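# Seat gear and two bearing rings in near-row holders

## Task

Using the row of holders closest to the robot, put the gear and both bearing rings into the holders that match them, each one lying flat, and then release all of them.

## Robot and tools

Robot: two arms, left_arm and right_arm, each ending in a parallel two-finger gripper. The names are labels only and do not match sides of a camera image. Bases in the scene frame: left_arm at (+0.023, +0.334, 0) m with quat_wxyz (+0.996, 0, 0, +0.093); right_arm at (-0.039, -0.262, 0) m with quat_wxyz (+1.000, 0, 0, -0.013).

Scene frame: origin on the table surface midway between the arms, +z up, +x outward across the table, left_arm on the +y side. Result state lines report, per arm, end_effector_position (metres) and end_effector_quat_wxyz in this frame. That position is the pinch point between the finger pads, roughly 1 cm short of the fingertips; it can be reported slightly wrong, more so at long reach. Gripper axes: fingers extend along the gripper's +z, and they open and close along its y.

Motion-bearing argument layout (shared by execute_actions rows and the move target): one flat list of 14 numbers covering both arms, always all 14 even if one arm stays still. Order: dx, dy, dz, rx, ry, rz, opening for left_arm, then the same seven for right_arm. All values lie in [-1, 1]. The first six per arm are an offset, not a pose: a displacement expressed in that gripper's own axes, measured from the gripper's measured pose at the start of the action (for a call's first action, or for a move, the pose shown in the most recent result of this scene). Scale: 1.0 equals 0.6 m of translation or 180 degrees of rotation; rx, ry, rz form a single rotation vector. Opening is absolute: +1 fully open (0.094 m), -1 closed.

execute_actions(actions): a list of actions run in sequence. Each action is a table of up to 15 rows of 14 numbers; each row lasts one 1/30 s control step, and if fewer than 15 rows are given the last row repeats to fill 15 steps. Every row is relative to the action's start pose, not to the previous row. An empty list just returns state and images. Per step, the commanded pose is clipped to within 70 mm and 16 degrees of the measured pose, and damped inverse kinematics favours position over orientation, so large offsets need several actions; after an action the arm continues only to its last clipped pose.

move(target, speed, blocking): drives each gripper in a straight line toward the pose given by the 14-number target offset row; both paths finish together, lasting 0.5 to 10 s (cut off at 10 s). speed is top path speed in m/s, 0.002 to 0.5, default 0.25; rotation is capped at twice that in rad/s. Opening is sent at the start. No collision avoidance, including between arms. Grippers lag and may overshoot speed, notably with a near-straight arm. Faster motion and targets set deeper past contact mean harder impacts. blocking=false returns after 0.5 s while motion continues; until a result shows the move ended, other moves and action rows are refused, so call wait or stop. The result adds a move: line giving the ending (done, off_target, moving, held, fault) and any limits (paced = pose clipped; held = a check blocked steps, after which the arm may rush), plus each gripper's distance from its target.

wait(seconds): 0 to 10; arms keep their last commands; returns early if a running move ends. stop(): brakes a running move (needs stopping room; fingers keep moving). zoom_image(camera, region): camera cam_head_left or cam_head_right (each 504x504); region [x0, y0, x1, y1] in pixels, origin at top-left, at most 504 by 504. read_manual(section): only licence texts. finished_scene(scene): pass the number of the current scene; irreversible, so only call it once every part is seated flat and released. Replying without a tool call ends everything.

Result lines: Hand target = pose the controller is currently steering toward. pose unreachable = the clearance check altered or blocked that arm's command. grip_measured = finger opening on the command scale (last Joint positions number is opening in metres; readings may be off by about 1 mm per gripper). Joint torques include offsets and noise. FAULT lines mean an arm stopped. MOTOR HOT appears at 75 °C; at 90 °C that arm halts 10 s; at 100 °C it goes limp and drops.

Practical advice: arms usually settle a centimetre or more low; to hold an arm steady, send the offset back to its desired pose in the first call of a reply, zeros afterward, raising the aim if it still sags. Zero offsets repeated can let it creep downward. The robot keeps its last command while you think. To grip, command about 0.03 below grip_measured for a firm hold (less for lighter); pad force tops out near 50-62 N, weaker on very thin parts. Parts may be tugged or nudged unexpectedly. Avoid dropping or knocking anything off the table (that fails), avoid slams and hard presses, and never let the arms collide or push on each other. Joint ranges (rad): waist -2.618 to 3.054, shoulder 0 to 3.142, elbow 0 to 3.142, wrist pitch -1.571 to 1.571, wrist yaw -1.571 to 1.571, wrist roll -2.094 to 2.094. A wrist camera mount sits near the gripper and can collide too.

Each tool is called after ">>>" as name(argument=value, ...) on one line, values as JSON.

## Session

I'll start by looking at the scene.

>>> execute_actions(actions=[])

Scene clock: 0.00 s.
left_arm: end_effector_position=(+0.4991, +0.3872, +0.1915) grip_measured=+1.000 end_effector_quat_wxyz=(+0.209, +0.281, +0.712, +0.609) | right_arm: end_effector_position=(+0.0220, +0.1440, +0.2221) grip_measured=+1.000 end_effector_quat_wxyz=(+0.670, -0.592, +0.388, -0.222)
Joint positions: left_arm=[-0.407  1.83   1.06   0.414 -1.058  1.303  0.094] | right_arm=[ 1.853  1.644  0.723  0.914  1.155 -1.305  0.094]
Joint velocities: left_arm=[ 0.002 -0.012  0.012 -0.007 -0.051 -0.037  0.   ] | right_arm=[-0.012  0.012  0.007  0.037  0.066 -0.095  0.   ]
Joint torques (N m, as the arm reports them, + toward a larger angle): no reading
Hand target (left_arm): +0.499, +0.388, +0.202; +0.219, +0.268, +0.712, +0.611
Hand target (right_arm): +0.022, +0.144, +0.226; +0.674, -0.587, +0.393, -0.216

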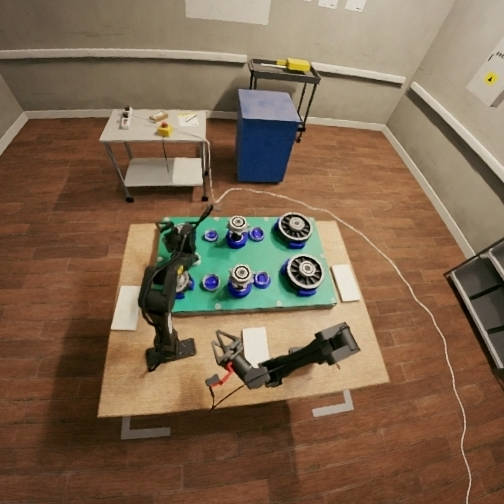

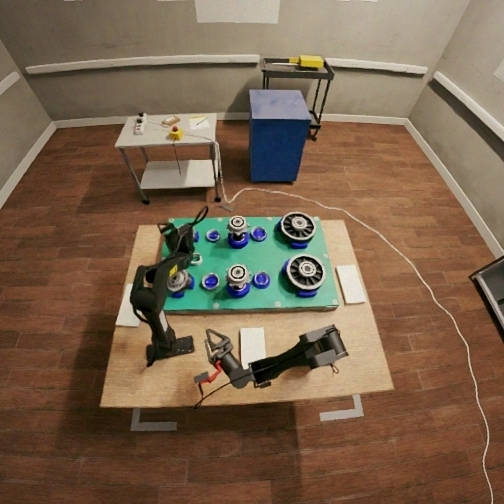

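>>> zoom_image(camera="cam_head_left", region=[90, 190, 400, 420])

>>> zoom_image(camera="cam_head_right", region=[90, 190, 400, 420])

Region (90, 190, 400, 420) of cam_head_left's 504x504 image, scaled by 1.626, with more detail than that image has; it fills the top 374 rows of this view, and the rest is white.

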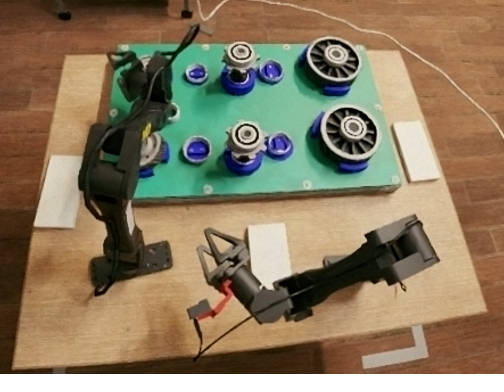

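Region (90, 190, 400, 420) of cam_head_right's 504x504 image, scaled by 1.626, with more detail than that image has; it fills the top 374 rows of this view, and the rest is white.

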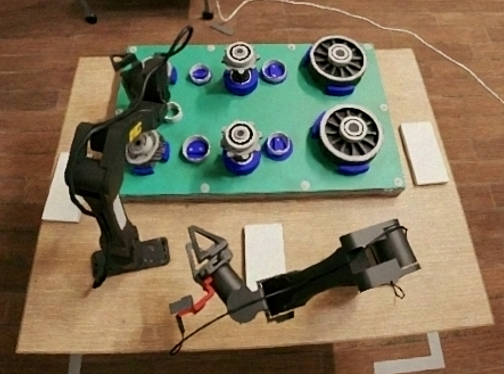

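>>> zoom_image(camera="cam_head_left", region=[150, 205, 280, 320])

>>> zoom_image(camera="cam_head_right", region=[150, 205, 280, 320])

>>> zoom_image(camera="cam_head_left", region=[240, 205, 370, 320])

Region (150, 205, 280, 320) of cam_head_left's 504x504 image, scaled by 3.877, with more detail than that image has; it fills the top 446 rows of this view, and the rest is white.

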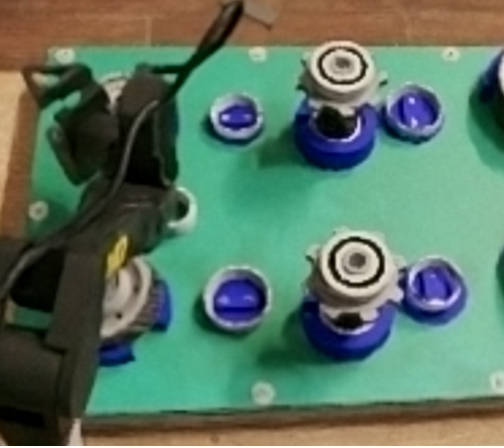

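Region (150, 205, 280, 320) of cam_head_right's 504x504 image, scaled by 3.877, with more detail than that image has; it fills the top 446 rows of this view, and the rest is white.

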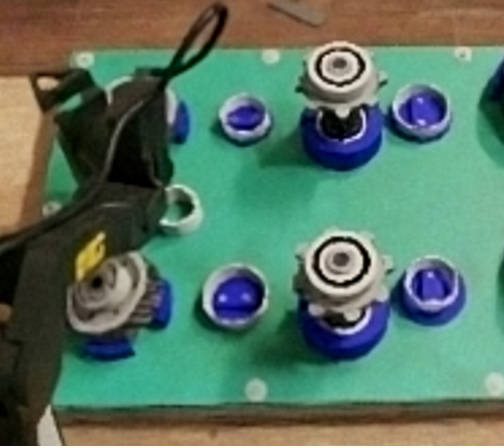

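Region (240, 205, 370, 320) of cam_head_left's 504x504 image, scaled by 3.877, with more detail than that image has; it fills the top 446 rows of this view, and the rest is white.

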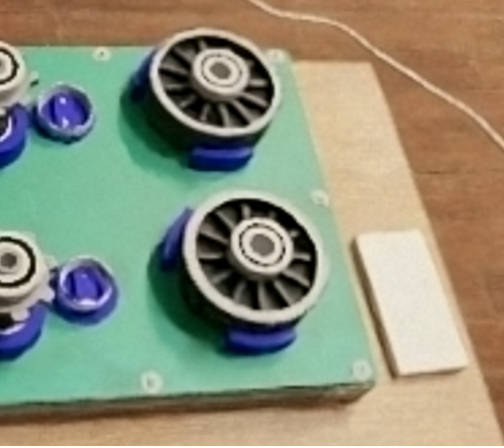

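>>> move(target=[0.622, 0.038, -0.185, 0.430, 0.1476, -0.198, 1, 0.655, -0.174, -0.202, -0.180, 0.5426, 0.479, 1], speed=0.35)

Scene clock: 76.67 s.
left_arm: end_effector_position=(+0.1537, +0.5519, +0.2422) grip_measured=+1.000 end_effector_quat_wxyz=(+0.038, -0.001, +0.995, +0.090) | right_arm: end_effector_position=(+0.1801, -0.2489, +0.2161) grip_measured=+1.000 end_effector_quat_wxyz=(+0.068, +0.002, +0.998, -0.002)
Joint positions: left_arm=[ 0.817  1.412  1.609 -1.574 -0.033  1.004  0.094] | right_arm=[ 0.094  1.303  1.424 -1.555  0.013  0.071  0.094]
Joint velocities: left_arm=[ 0.002 -0.002 -0.002  0.037  0.037 -0.007  0.   ] | right_arm=[ 0.002  0.012  0.007  0.007  0.037 -0.051  0.   ]
Joint torques (N m, as the arm reports them, + toward a larger angle): left_arm=[ 0.78 -4.69  6.41  0.23  0.11 -0.04] | right_arm=[-0.51 -3.02  6.77  0.45 -0.12 -0.11]
Hand target (left_arm): +0.152, +0.548, +0.249; +0.048, -0.001, +0.994, +0.096
Hand target (right_arm): +0.181, -0.248, +0.220; +0.067, -0.001, +0.998, +0.003
Off the commanded pose (left_arm): 0.009 m, 11 deg.
Off the commanded pose (right_arm): 0.006 m, 8 deg.
joint sent to its limit (left arm) — the command would take joint 4 (wrist pitch) past its lower limit, so that joint was sent only as far as its limit.
joint sent to its limit (right arm) — the command would take joint 4 (wrist pitch) past its lower limit, so that joint was sent only as far as its limit.
move: off_target (left_arm, right_arm); limits=paced

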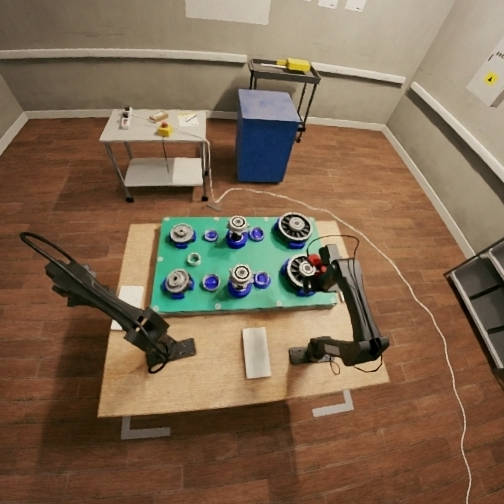

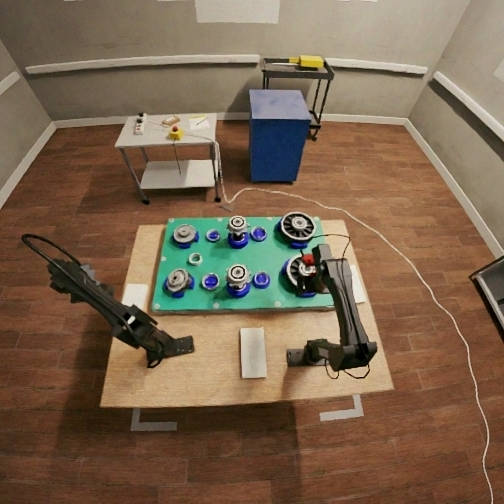

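>>> zoom_image(camera="cam_head_left", region=[145, 210, 285, 320])

>>> zoom_image(camera="cam_head_right", region=[145, 210, 285, 320])

>>> zoom_image(camera="cam_head_left", region=[155, 215, 225, 305])

Region (145, 210, 285, 320) of cam_head_left's 504x504 image, scaled by 3.600, with more detail than that image has; it fills the top 396 rows of this view, and the rest is white.

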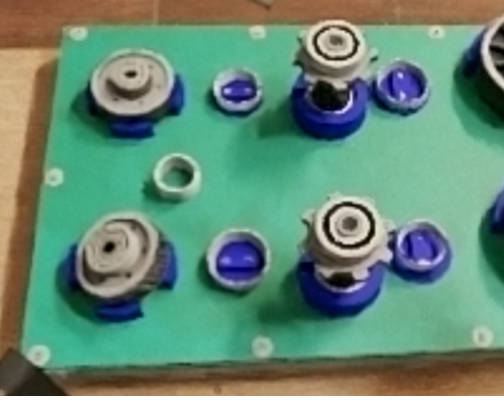

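Region (145, 210, 285, 320) of cam_head_right's 504x504 image, scaled by 3.600, with more detail than that image has; it fills the top 396 rows of this view, and the rest is white.

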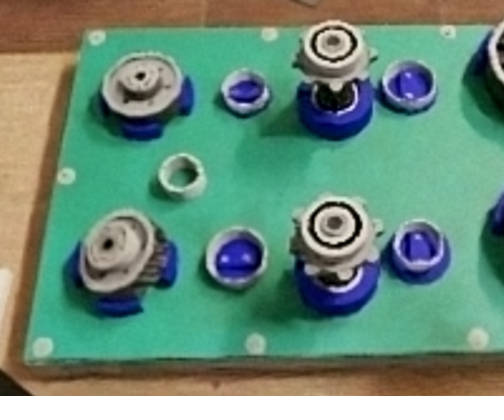

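Region (155, 215, 225, 305) of cam_head_left's 504x504 image, scaled by 5.600, with more detail than that image has.

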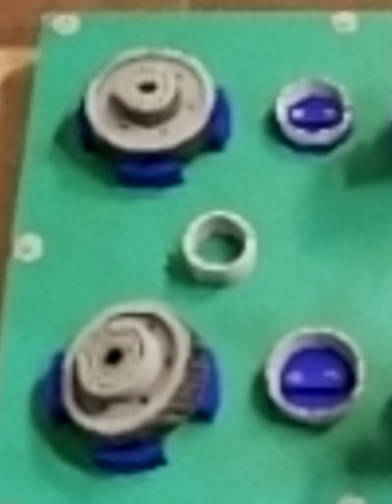

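>>> zoom_image(camera="cam_head_left", region=[195, 260, 280, 305])

>>> zoom_image(camera="cam_head_left", region=[195, 213, 280, 258])

>>> zoom_image(camera="cam_head_right", region=[195, 260, 280, 305])

Region (195, 260, 280, 305) of cam_head_left's 504x504 image, scaled by 5.929, with more detail than that image has; it fills the top 267 rows of this view, and the rest is white.

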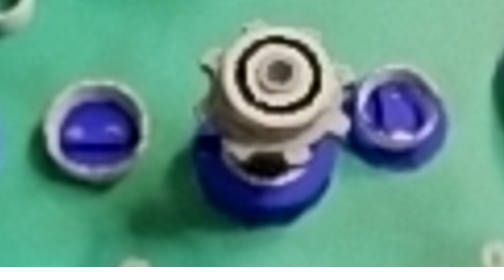

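Region (195, 213, 280, 258) of cam_head_left's 504x504 image, scaled by 5.929, with more detail than that image has; it fills the top 267 rows of this view, and the rest is white.

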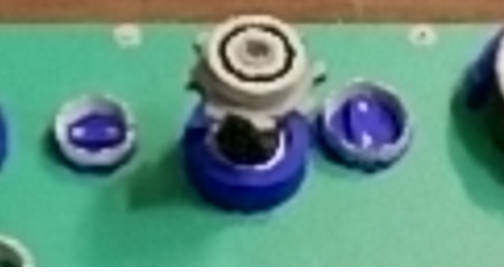

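Region (195, 260, 280, 305) of cam_head_right's 504x504 image, scaled by 5.929, with more detail than that image has; it fills the top 267 rows of this view, and the rest is white.

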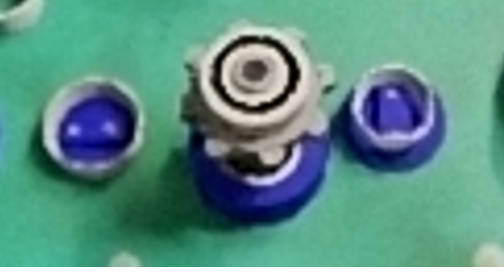

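>>> zoom_image(camera="cam_head_left", region=[95, 300, 235, 420])

>>> zoom_image(camera="cam_head_left", region=[270, 230, 400, 400])

Region (95, 300, 235, 420) of cam_head_left's 504x504 image, scaled by 3.600, with more detail than that image has; it fills the top 432 rows of this view, and the rest is white.

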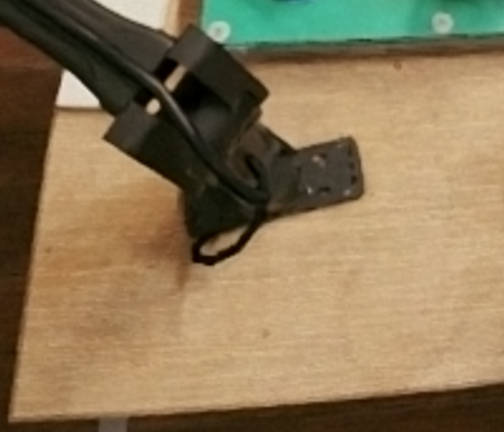

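Region (270, 230, 400, 400) of cam_head_left's 504x504 image, scaled by 2.965, with more detail than that image has; it fills the left 385 columns of this view, and the rest is white.

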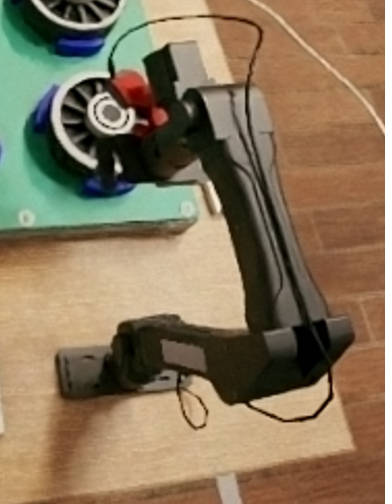

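>>> zoom_image(camera="cam_head_left", region=[80, 200, 248, 430])

>>> zoom_image(camera="cam_head_left", region=[240, 200, 408, 430])

Region (80, 200, 248, 430) of cam_head_left's 504x504 image, scaled by 2.191, with more detail than that image has; it fills the left 368 columns of this view, and the rest is white.

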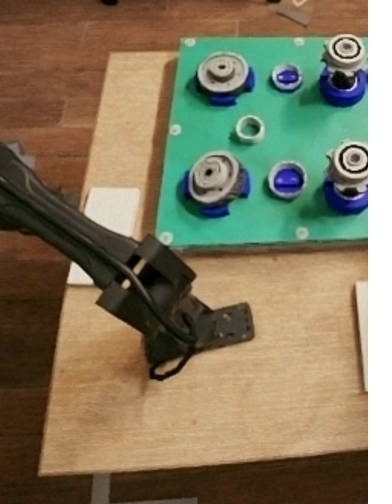

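Region (240, 200, 408, 430) of cam_head_left's 504x504 image, scaled by 2.191, with more detail than that image has; it fills the left 368 columns of this view, and the rest is white.

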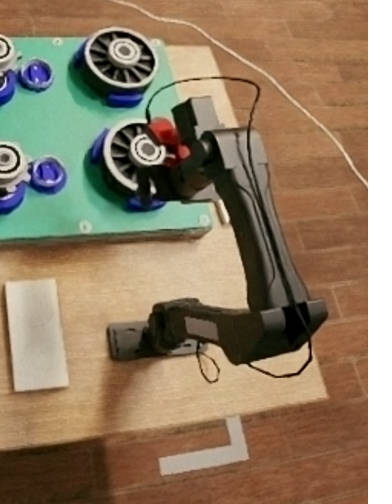

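>>> zoom_image(camera="cam_head_left", region=[157, 262, 202, 304])

>>> zoom_image(camera="cam_head_right", region=[157, 262, 202, 304])

>>> zoom_image(camera="cam_head_left", region=[160, 215, 205, 257])

Region (157, 262, 202, 304) of cam_head_left's 504x504 image, scaled by 11.200, with more detail than that image has; it fills the top 470 rows of this view, and the rest is white.

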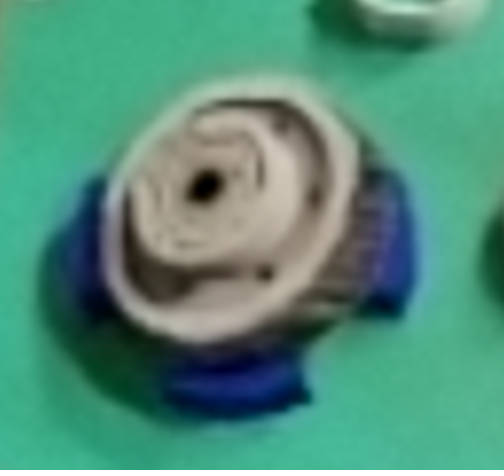

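Region (157, 262, 202, 304) of cam_head_right's 504x504 image, scaled by 11.200, with more detail than that image has; it fills the top 470 rows of this view, and the rest is white.

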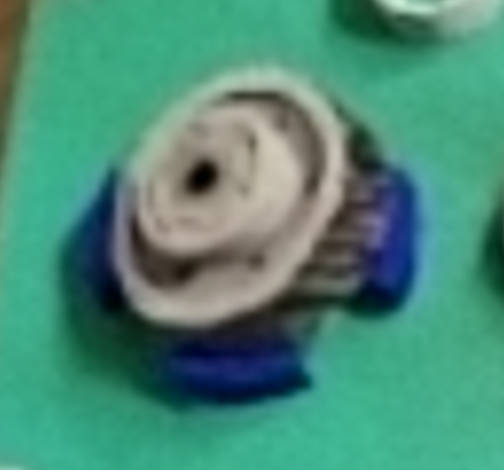

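Region (160, 215, 205, 257) of cam_head_left's 504x504 image, scaled by 11.200, with more detail than that image has; it fills the top 470 rows of this view, and the rest is white.

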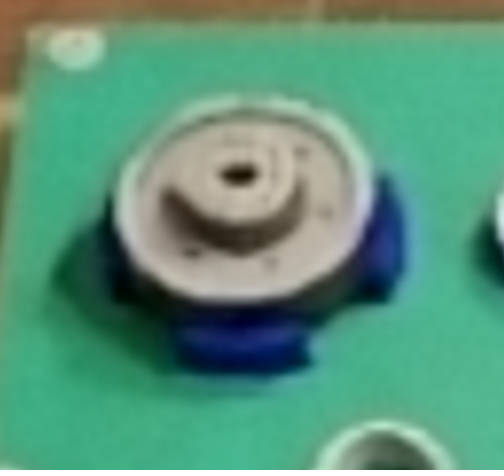

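>>> zoom_image(camera="cam_head_right", region=[80, 200, 248, 430])

>>> zoom_image(camera="cam_head_right", region=[240, 200, 408, 430])

Region (80, 200, 248, 430) of cam_head_right's 504x504 image, scaled by 2.191, with more detail than that image has; it fills the left 368 columns of this view, and the rest is white.

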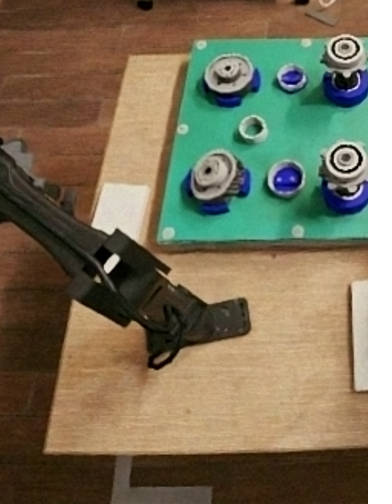

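Region (240, 200, 408, 430) of cam_head_right's 504x504 image, scaled by 2.191, with more detail than that image has; it fills the left 368 columns of this view, and the rest is white.

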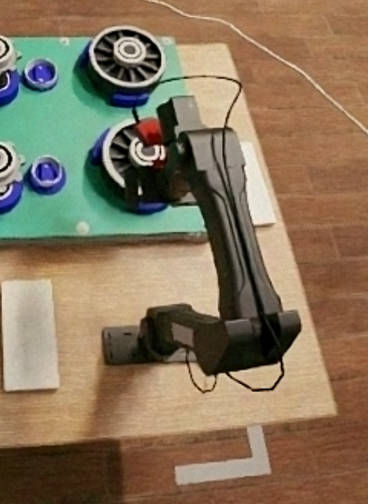

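>>> zoom_image(camera="cam_head_left", region=[145, 290, 225, 325])

>>> zoom_image(camera="cam_head_right", region=[145, 290, 225, 325])

Region (145, 290, 225, 325) of cam_head_left's 504x504 image, scaled by 6.300, with more detail than that image has; it fills the top 220 rows of this view, and the rest is white.

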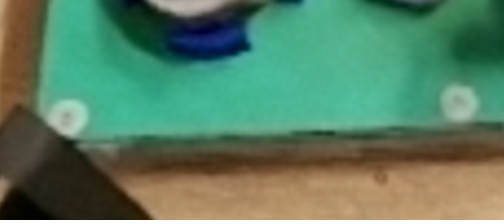

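Region (145, 290, 225, 325) of cam_head_right's 504x504 image, scaled by 6.300, with more detail than that image has; it fills the top 220 rows of this view, and the rest is white.

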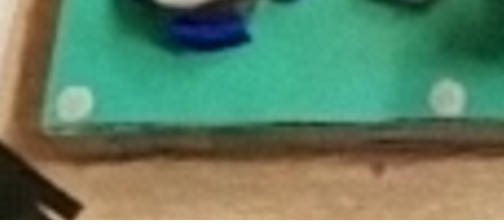

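>>> move(target=[-0.2407, -0.6758, 0.035, 0.0466, 0.0433, -0.2208, 1, -0.196, 0.291, 0.120, 0.0196, 0.0405, 0.3037, 1], speed=0.3)

Scene clock: 198.97 s.
left_arm: end_effector_position=(+0.2939, +0.1664, +0.1546) grip_measured=+1.000 end_effector_quat_wxyz=(-0.004, -0.339, +0.941, +0.016) | right_arm: end_effector_position=(+0.3085, -0.0757, +0.1584) grip_measured=+1.000 end_effector_quat_wxyz=(+0.004, +0.458, +0.889, +0.002)
Joint positions: left_arm=[-0.75   1.782  1.646 -1.464 -0.013 -1.255  0.094] | right_arm=[ 0.518  2.073  2.06  -1.55   0.004  1.444  0.094]
Joint velocities: left_arm=[ 0.007 -0.012 -0.007  0.022  0.095  0.022  0.   ] | right_arm=[ 0.017  0.007 -0.012  0.051 -0.007 -0.022  0.   ]
Joint torques (N m, as the arm reports them, + toward a larger angle): left_arm=[-0.4  -7.21  8.02 -0.07  0.01 -0.13] | right_arm=[ -0.02 -11.35   6.6    0.04  -0.01   0.12]
Hand target (left_arm): +0.298, +0.164, +0.163; +0.008, -0.341, +0.940, +0.005
Hand target (right_arm): +0.307, -0.075, +0.162; +0.003, +0.461, +0.887, +0.000
Off the commanded pose (left_arm): 0.015 m, 2 deg.
Off the commanded pose (right_arm): 0.002 m, 1 deg.
joint sent to its limit (right arm) — the command would take joint 4 (wrist pitch) past its lower limit, so that joint was sent only as far as its limit.
move: off_target (left_arm)

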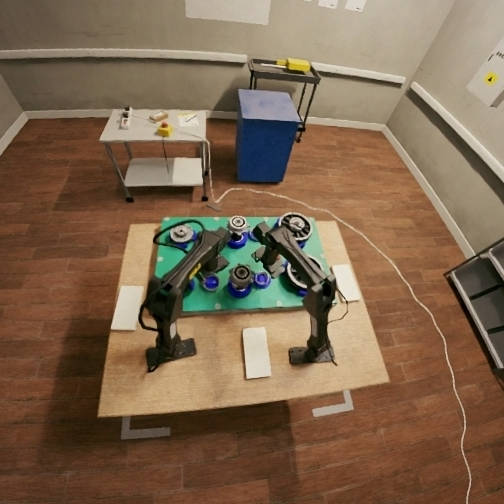

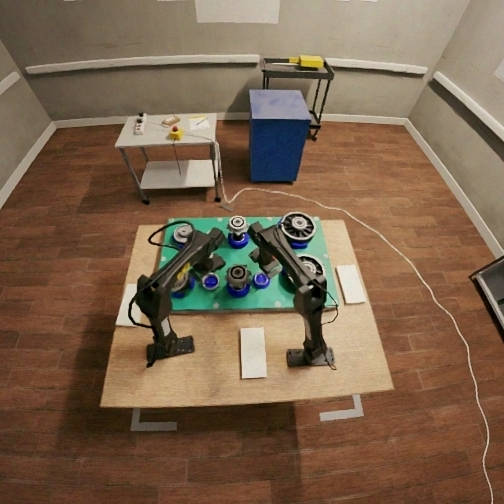

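>>> zoom_image(camera="cam_head_left", region=[180, 220, 300, 305])

>>> zoom_image(camera="cam_head_right", region=[180, 220, 300, 305])

Region (180, 220, 300, 305) of cam_head_left's 504x504 image, scaled by 4.200, with more detail than that image has; it fills the top 357 rows of this view, and the rest is white.

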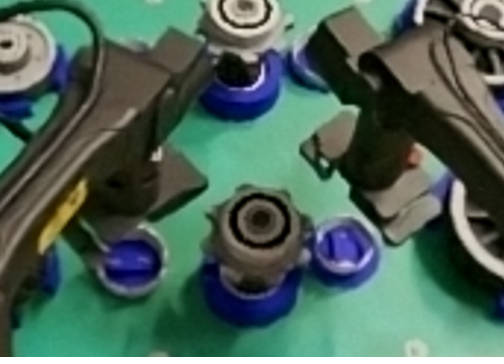

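Region (180, 220, 300, 305) of cam_head_right's 504x504 image, scaled by 4.200, with more detail than that image has; it fills the top 357 rows of this view, and the rest is white.

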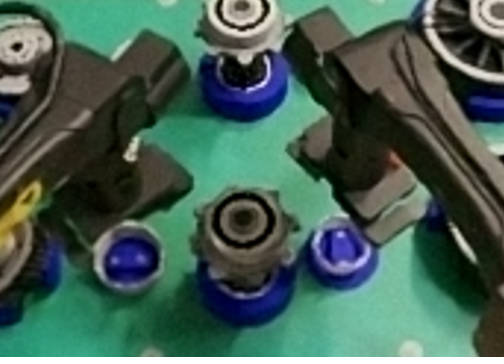

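>>> move(target=[-0.0005, -0.0255, 0.065, 0.0104, 0.0011, -0.002, 1, 0, 0, 0.064, 0, 0, 0, 1], speed=0.1)

>>> zoom_image(camera="cam_head_left", region=[185, 240, 290, 305])

>>> zoom_image(camera="cam_head_right", region=[185, 240, 290, 305])

Scene clock: 216.30 s.
left_arm: end_effector_position=(+0.3036, +0.1577, +0.1155) grip_measured=+1.000 end_effector_quat_wxyz=(-0.002, -0.343, +0.939, +0.004) | right_arm: end_effector_position=(+0.3078, -0.0759, +0.1148) grip_measured=+1.000 end_effector_quat_wxyz=(-0.004, +0.459, +0.888, -0.008)
Joint positions: left_arm=[-0.75   1.808  1.523 -1.295 -0.001 -1.263  0.094] | right_arm=[ 0.518  2.072  1.884 -1.401  0.002  1.446  0.094]
Joint velocities: left_arm=[-0.012 -0.007  0.012  0.022  0.037  0.037  0.   ] | right_arm=[-0.002  0.002 -0.007 -0.037 -0.007 -0.051  0.   ]
Joint torques (N m, as the arm reports them, + toward a larger angle): left_arm=[-0.91 -7.33  5.09  0.12  0.06 -0.03] | right_arm=[ -0.07 -13.74   4.51   0.39  -0.02   0.03]
Hand target (left_arm): +0.303, +0.155, +0.115; -0.000, -0.342, +0.940, -0.000
Hand target (right_arm): +0.309, -0.076, +0.120; +0.004, +0.458, +0.889, +0.002
Off the commanded pose (left_arm): 0.002 m, 1 deg.
Off the commanded pose (right_arm): 0.005 m, 2 deg.
move: done

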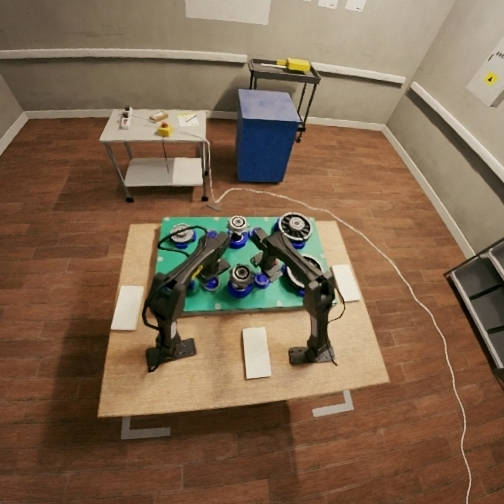

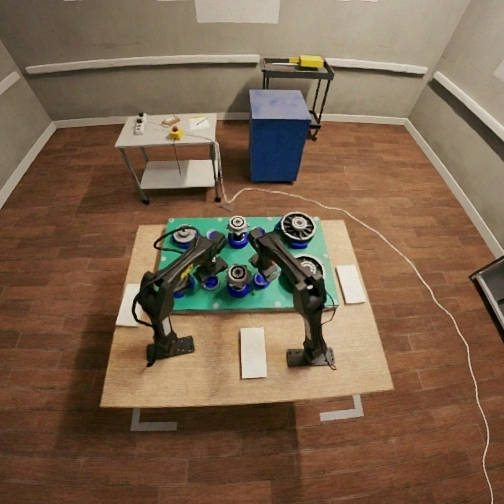

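Region (185, 240, 290, 305) of cam_head_left's 504x504 image, scaled by 4.800, with more detail than that image has; it fills the top 312 rows of this view, and the rest is white.

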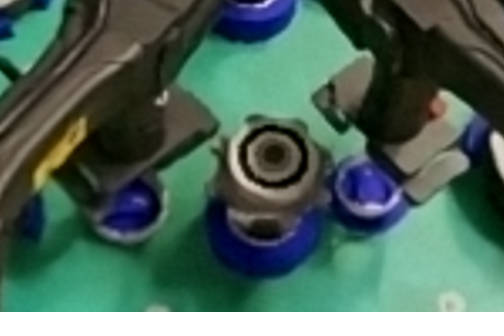

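Region (185, 240, 290, 305) of cam_head_right's 504x504 image, scaled by 4.800, with more detail than that image has; it fills the top 312 rows of this view, and the rest is white.

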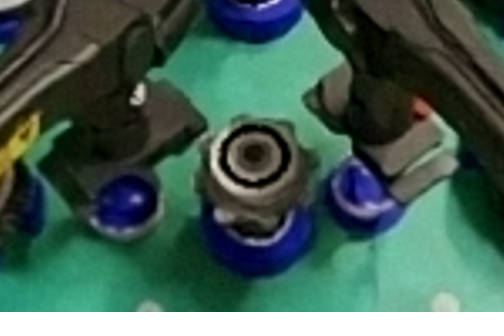

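>>> zoom_image(camera="cam_head_left", region=[190, 260, 235, 300])

>>> zoom_image(camera="cam_head_right", region=[190, 260, 235, 300])

>>> zoom_image(camera="cam_head_left", region=[243, 252, 288, 295])

Region (190, 260, 235, 300) of cam_head_left's 504x504 image, scaled by 11.200, with more detail than that image has.

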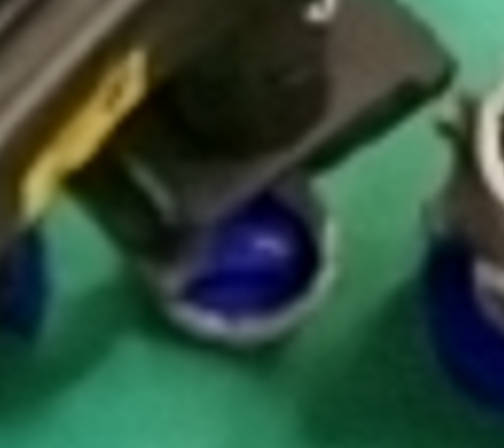

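Region (190, 260, 235, 300) of cam_head_right's 504x504 image, scaled by 11.200, with more detail than that image has.

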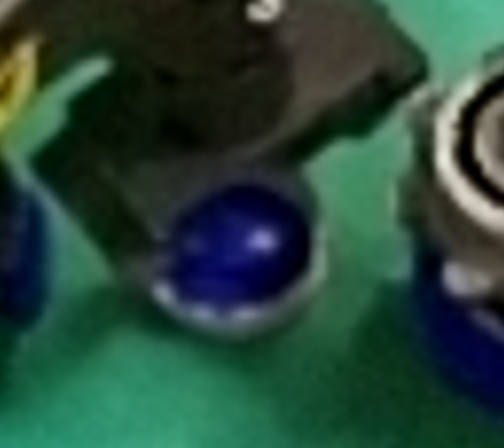

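Region (243, 252, 288, 295) of cam_head_left's 504x504 image, scaled by 11.200, with more detail than that image has; it fills the top 482 rows of this view, and the rest is white.

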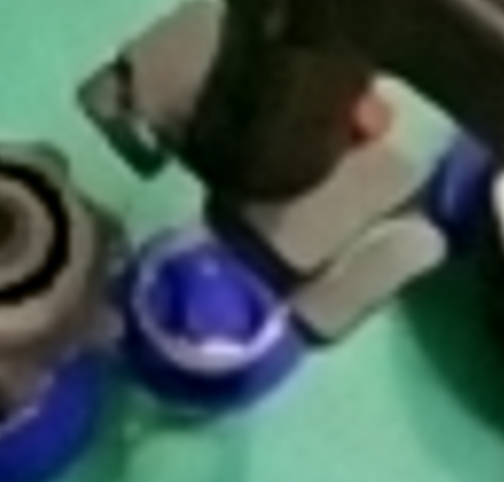

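>>> move(target=[-0.0033, 0.0132, 0.0425, 0, 0, 0, 1, 0.0065, -0.0035, 0.033, -0.0057, 0, 0.002, 1], speed=0.05)

>>> zoom_image(camera="cam_head_left", region=[190, 260, 235, 300])

>>> zoom_image(camera="cam_head_right", region=[190, 260, 235, 300])

>>> zoom_image(camera="cam_head_left", region=[243, 252, 288, 295])

Scene clock: 244.03 s.
left_arm: end_effector_position=(+0.2979, +0.1629, +0.0870) grip_measured=+1.000 end_effector_quat_wxyz=(-0.008, -0.341, +0.940, +0.011) | right_arm: end_effector_position=(+0.3039, -0.0772, +0.0913) grip_measured=+1.000 end_effector_quat_wxyz=(-0.007, +0.461, +0.888, -0.009)
Joint positions: left_arm=[-0.746  1.808  1.409 -1.2   -0.001 -1.256  0.094] | right_arm=[ 0.518  2.059  1.772 -1.306 -0.001  1.449  0.094]
Joint velocities: left_arm=[-0.012 -0.002  0.007 -0.007 -0.007 -0.037  0.   ] | right_arm=[-0.002  0.017  0.007 -0.022  0.051 -0.066  0.   ]
Joint torques (N m, as the arm reports them, + toward a larger angle): left_arm=[ 0.88 -8.06  5.    0.02  0.03 -0.02] | right_arm=[  0.57 -13.14   4.35   0.4    0.01   0.18]
Hand target (left_arm): +0.300, +0.165, +0.090; -0.002, -0.343, +0.939, +0.004
Hand target (right_arm): +0.303, -0.074, +0.095; -0.000, +0.462, +0.887, -0.001
Off the commanded pose (left_arm): 0.004 m, 1 deg.
Off the commanded pose (right_arm): 0.005 m, 1 deg.
move: done

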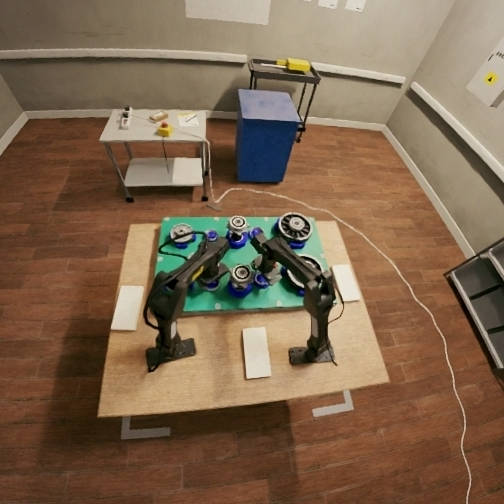

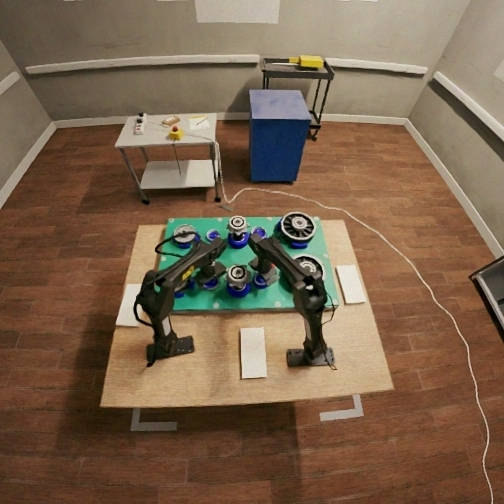

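Region (190, 260, 235, 300) of cam_head_left's 504x504 image, scaled by 11.200, with more detail than that image has.

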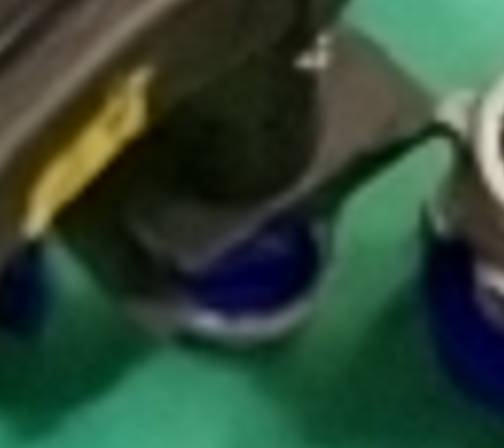

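Region (190, 260, 235, 300) of cam_head_right's 504x504 image, scaled by 11.200, with more detail than that image has.

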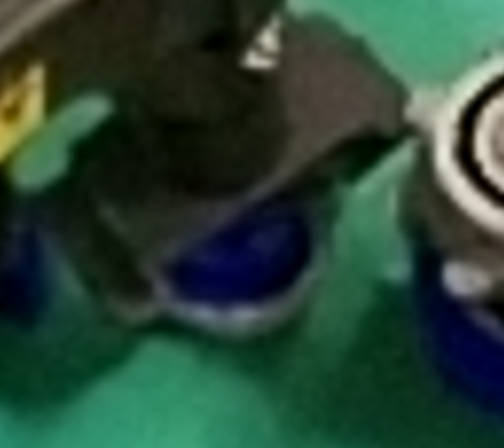

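Region (243, 252, 288, 295) of cam_head_left's 504x504 image, scaled by 11.200, with more detail than that image has; it fills the top 482 rows of this view, and the rest is white.

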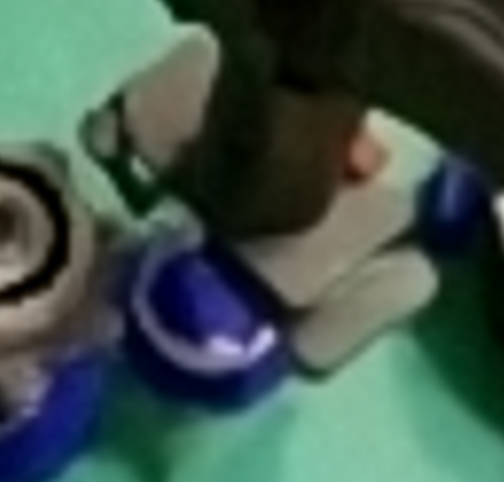

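>>> move(target=[-0.004, 0.002, 0.028, 0.006, -0.002, 0, 1, 0.003, 0.002, 0.022, -0.007, 0, 0, 1], speed=0.03)

>>> zoom_image(camera="cam_head_left", region=[190, 255, 290, 305])

>>> zoom_image(camera="cam_head_right", region=[190, 255, 290, 305])

Scene clock: 254.97 s.
left_arm: end_effector_position=(+0.2968, +0.1636, +0.0787) grip_measured=+1.000 end_effector_quat_wxyz=(-0.003, -0.341, +0.940, +0.004) | right_arm: end_effector_position=(+0.3040, -0.0764, +0.0767) grip_measured=+1.000 end_effector_quat_wxyz=(-0.007, +0.461, +0.887, -0.005)
Joint positions: left_arm=[-0.746  1.792  1.356 -1.145 -0.001 -1.254  0.094] | right_arm=[ 0.518  2.059  1.714 -1.242 -0.005  1.45   0.094]
Joint velocities: left_arm=[-0.012  0.002 -0.007 -0.007  0.007  0.022  0.   ] | right_arm=[-0.022  0.012 -0.022  0.037 -0.066 -0.037  0.   ]
Joint torques (N m, as the arm reports them, + toward a larger angle): left_arm=[ 0.81 -6.12  3.09  0.38  0.03 -0.02] | right_arm=[  0.15 -13.05   4.11   0.45  -0.02   0.04]
Hand target (left_arm): +0.298, +0.165, +0.070; -0.002, -0.341, +0.940, +0.004
Hand target (right_arm): +0.304, -0.075, +0.078; -0.002, +0.461, +0.888, +0.001
Off the commanded pose (left_arm): 0.009 m, 0 deg.
Off the commanded pose (right_arm): 0.002 m, 1 deg.
move: done

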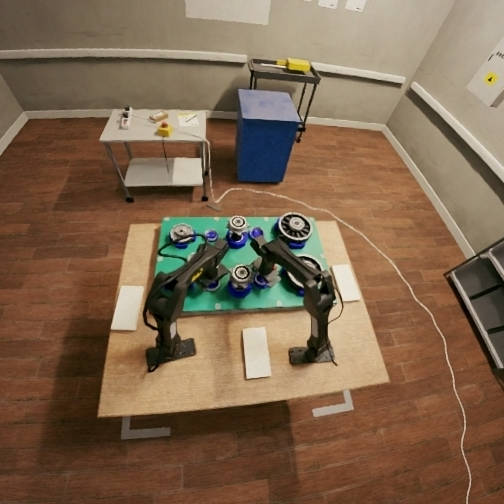

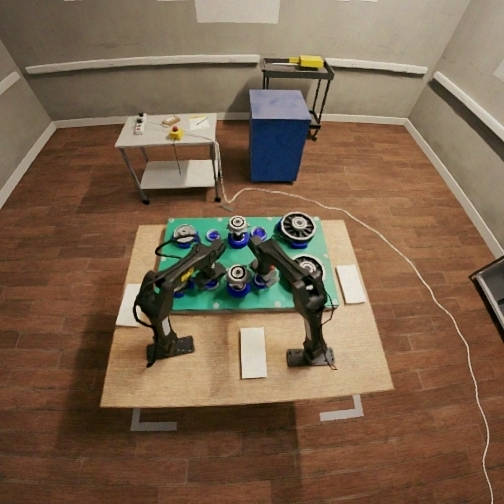

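Region (190, 255, 290, 305) of cam_head_left's 504x504 image, scaled by 5.040, with more detail than that image has.

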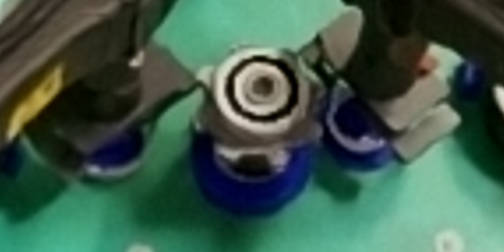

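Region (190, 255, 290, 305) of cam_head_right's 504x504 image, scaled by 5.040, with more detail than that image has.

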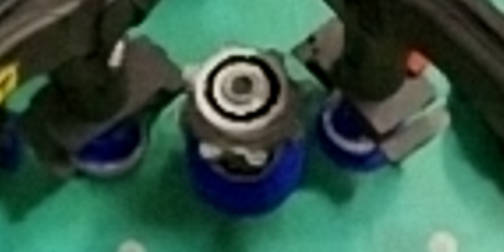

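>>> zoom_image(camera="cam_head_right", region=[190, 265, 230, 300])

>>> zoom_image(camera="cam_head_left", region=[245, 258, 285, 295])

Region (190, 265, 230, 300) of cam_head_right's 504x504 image, scaled by 12.600, with more detail than that image has; it fills the top 441 rows of this view, and the rest is white.

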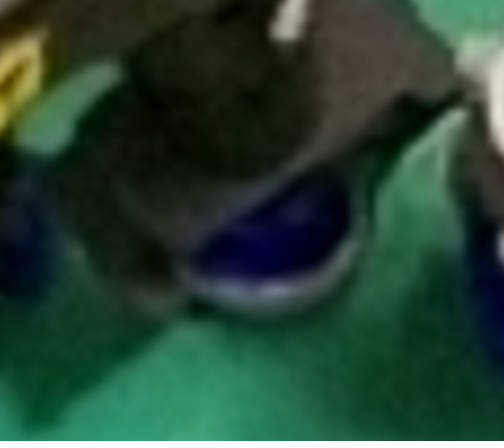

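Region (245, 258, 285, 295) of cam_head_left's 504x504 image, scaled by 12.600, with more detail than that image has; it fills the top 466 rows of this view, and the rest is white.

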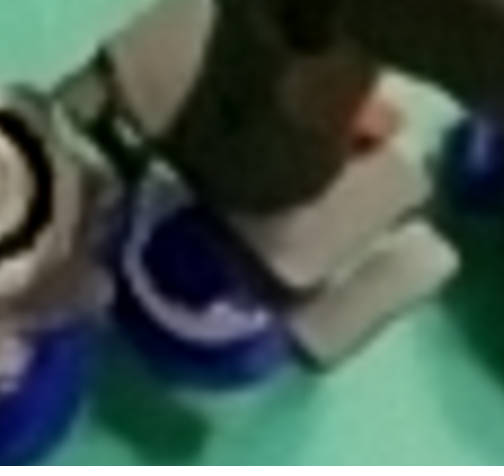

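>>> move(target=[0, 0, -0.006, 0, 0, 0, 0.5, 0.012, 0, 0.012, 0, 0, 0, 1], speed=0.02)

Scene clock: 271.53 s.
left_arm: end_effector_position=(+0.2938, +0.1666, +0.0798) grip_measured=+0.580 end_effector_quat_wxyz=(-0.006, -0.341, +0.940, +0.011) | right_arm: end_effector_position=(+0.3033, -0.0731, +0.0756) grip_measured=+1.000 end_effector_quat_wxyz=(-0.006, +0.461, +0.887, -0.004)
Joint positions: left_arm=[-0.744  1.789  1.356 -1.162 -0.004 -1.254  0.074] | right_arm=[ 0.526  2.059  1.709 -1.233 -0.006  1.458  0.094]
Joint velocities: left_arm=[ 0.002  0.002  0.017 -0.081 -0.022 -0.022 -0.001] | right_arm=[-0.007  0.022 -0.007 -0.066 -0.037 -0.022  0.   ]
Joint torques (N m, as the arm reports them, + toward a larger angle): left_arm=[-0.28 -6.66  6.45  0.02  0.05 -0.04] | right_arm=[  0.78 -11.83   3.69   0.49  -0.02   0.14]
Hand target (left_arm): +0.297, +0.164, +0.082; -0.003, -0.340, +0.940, +0.004
Hand target (right_arm): +0.300, -0.071, +0.070; -0.007, +0.461, +0.888, -0.006
Off the commanded pose (left_arm): 0.005 m, 1 deg.
Off the commanded pose (right_arm): 0.007 m, 0 deg.
move: done

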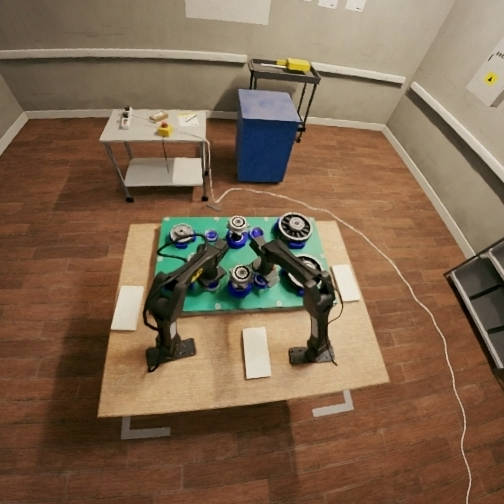

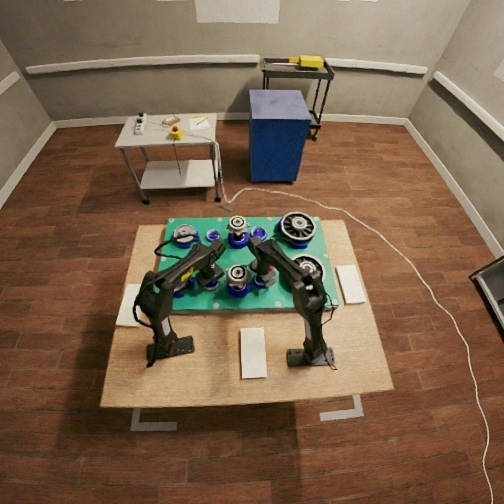

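>>> move(target=[0, 0, -0.085, 0.006, 0, 0, 0.54, 0.012, -0.004, -0.036, -0.004, 0, 0, 1], speed=0.08)

>>> zoom_image(camera="cam_head_left", region=[190, 250, 290, 305])

>>> zoom_image(camera="cam_head_right", region=[190, 250, 290, 305])

Scene clock: 310.70 s.
left_arm: end_effector_position=(+0.2916, +0.1671, +0.1141) grip_measured=+0.580 end_effector_quat_wxyz=(-0.014, -0.341, +0.940, +0.017) | right_arm: end_effector_position=(+0.2978, -0.0717, +0.0845) grip_measured=+1.000 end_effector_quat_wxyz=(-0.009, +0.459, +0.888, -0.006)
Joint positions: left_arm=[-0.744  1.784  1.487 -1.318  0.    -1.254  0.074] | right_arm=[ 0.535  2.045  1.723 -1.268 -0.008  1.463  0.094]
Joint velocities: left_arm=[-0.007 -0.022 -0.002 -0.022 -0.081 -0.037 -0.   ] | right_arm=[ 0.012  0.007  0.002  0.022 -0.007 -0.051  0.   ]
Joint torques (N m, as the arm reports them, + toward a larger angle): left_arm=[ 0.29 -8.73  8.04 -0.31  0.04  0.  ] | right_arm=[  0.45 -12.99   6.96   0.01  -0.02   0.13]
Hand target (left_arm): +0.294, +0.167, +0.130; -0.003, -0.341, +0.940, +0.002
Hand target (right_arm): +0.297, -0.069, +0.097; -0.003, +0.461, +0.887, +0.002
Off the commanded pose (left_arm): 0.017 m, 2 deg.
Off the commanded pose (right_arm): 0.013 m, 1 deg.
move: off_target (left_arm, right_arm)

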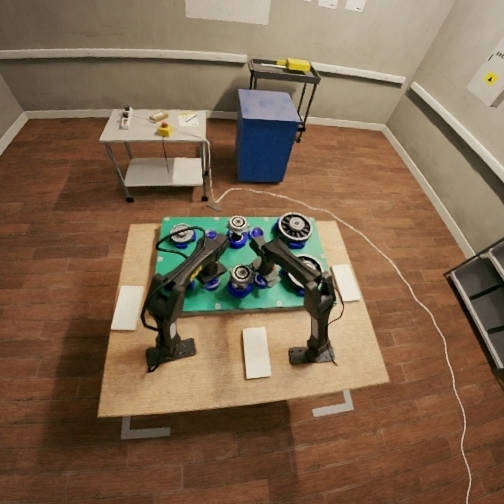

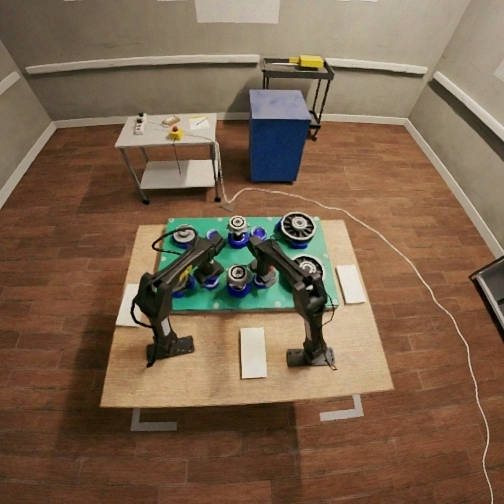

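Region (190, 250, 290, 305) of cam_head_left's 504x504 image, scaled by 5.040, with more detail than that image has; it fills the top 277 rows of this view, and the rest is white.

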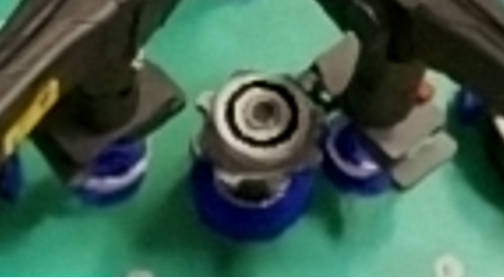

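Region (190, 250, 290, 305) of cam_head_right's 504x504 image, scaled by 5.040, with more detail than that image has; it fills the top 277 rows of this view, and the rest is white.

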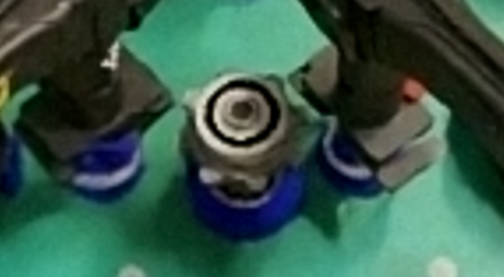

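>>> move(target=[0.189, 0.1437, -0.026, 0.0122, -0.0069, 0.1105, 0.54, 0.004, 0.002, -0.035, -0.006, -0.003, 0, 1], speed=0.2)

Scene clock: 324.47 s.
left_arm: end_effector_position=(+0.1551, +0.1596, +0.1295) grip_measured=+0.580 end_effector_quat_wxyz=(-0.002, -0.173, +0.985, -0.002) | right_arm: end_effector_position=(+0.2979, -0.0716, +0.0918) grip_measured=+1.000 end_effector_quat_wxyz=(-0.009, +0.459, +0.888, -0.006)
Joint positions: left_arm=[-1.107  1.366  1.129 -1.333  0.005 -1.27   0.074] | right_arm=[ 0.535  2.045  1.752 -1.298 -0.009  1.463  0.094]
Joint velocities: left_arm=[-0.017 -0.002 -0.017  0.051  0.037  0.007 -0.002] | right_arm=[ 0.002 -0.017 -0.002  0.022  0.022  0.037  0.   ]
Joint torques (N m, as the arm reports them, + toward a larger angle): left_arm=[-0.72 -4.44  5.45 -0.11  0.01 -0.04] | right_arm=[  0.64 -13.23   6.78   0.05   0.07   0.15]
Hand target (left_arm): +0.152, +0.164, +0.133; +0.002, -0.174, +0.985, -0.001
Hand target (right_arm): +0.298, -0.069, +0.105; -0.000, +0.459, +0.888, +0.001
Off the commanded pose (left_arm): 0.007 m, 0 deg.
Off the commanded pose (right_arm): 0.014 m, 1 deg.
move: off_target (right_arm)

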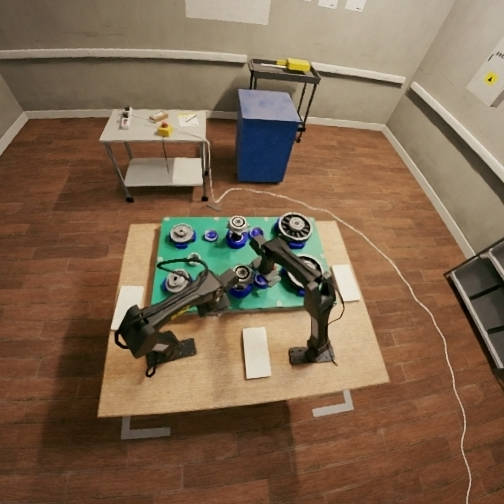

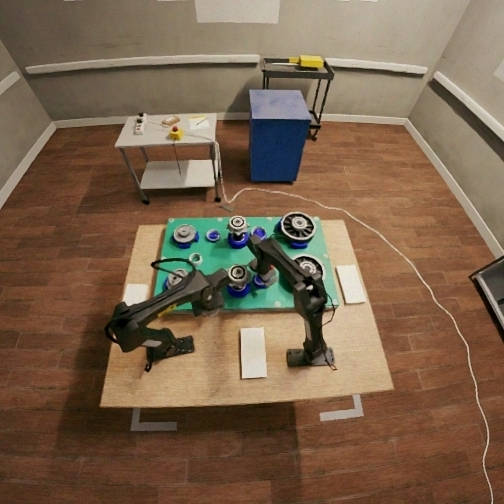

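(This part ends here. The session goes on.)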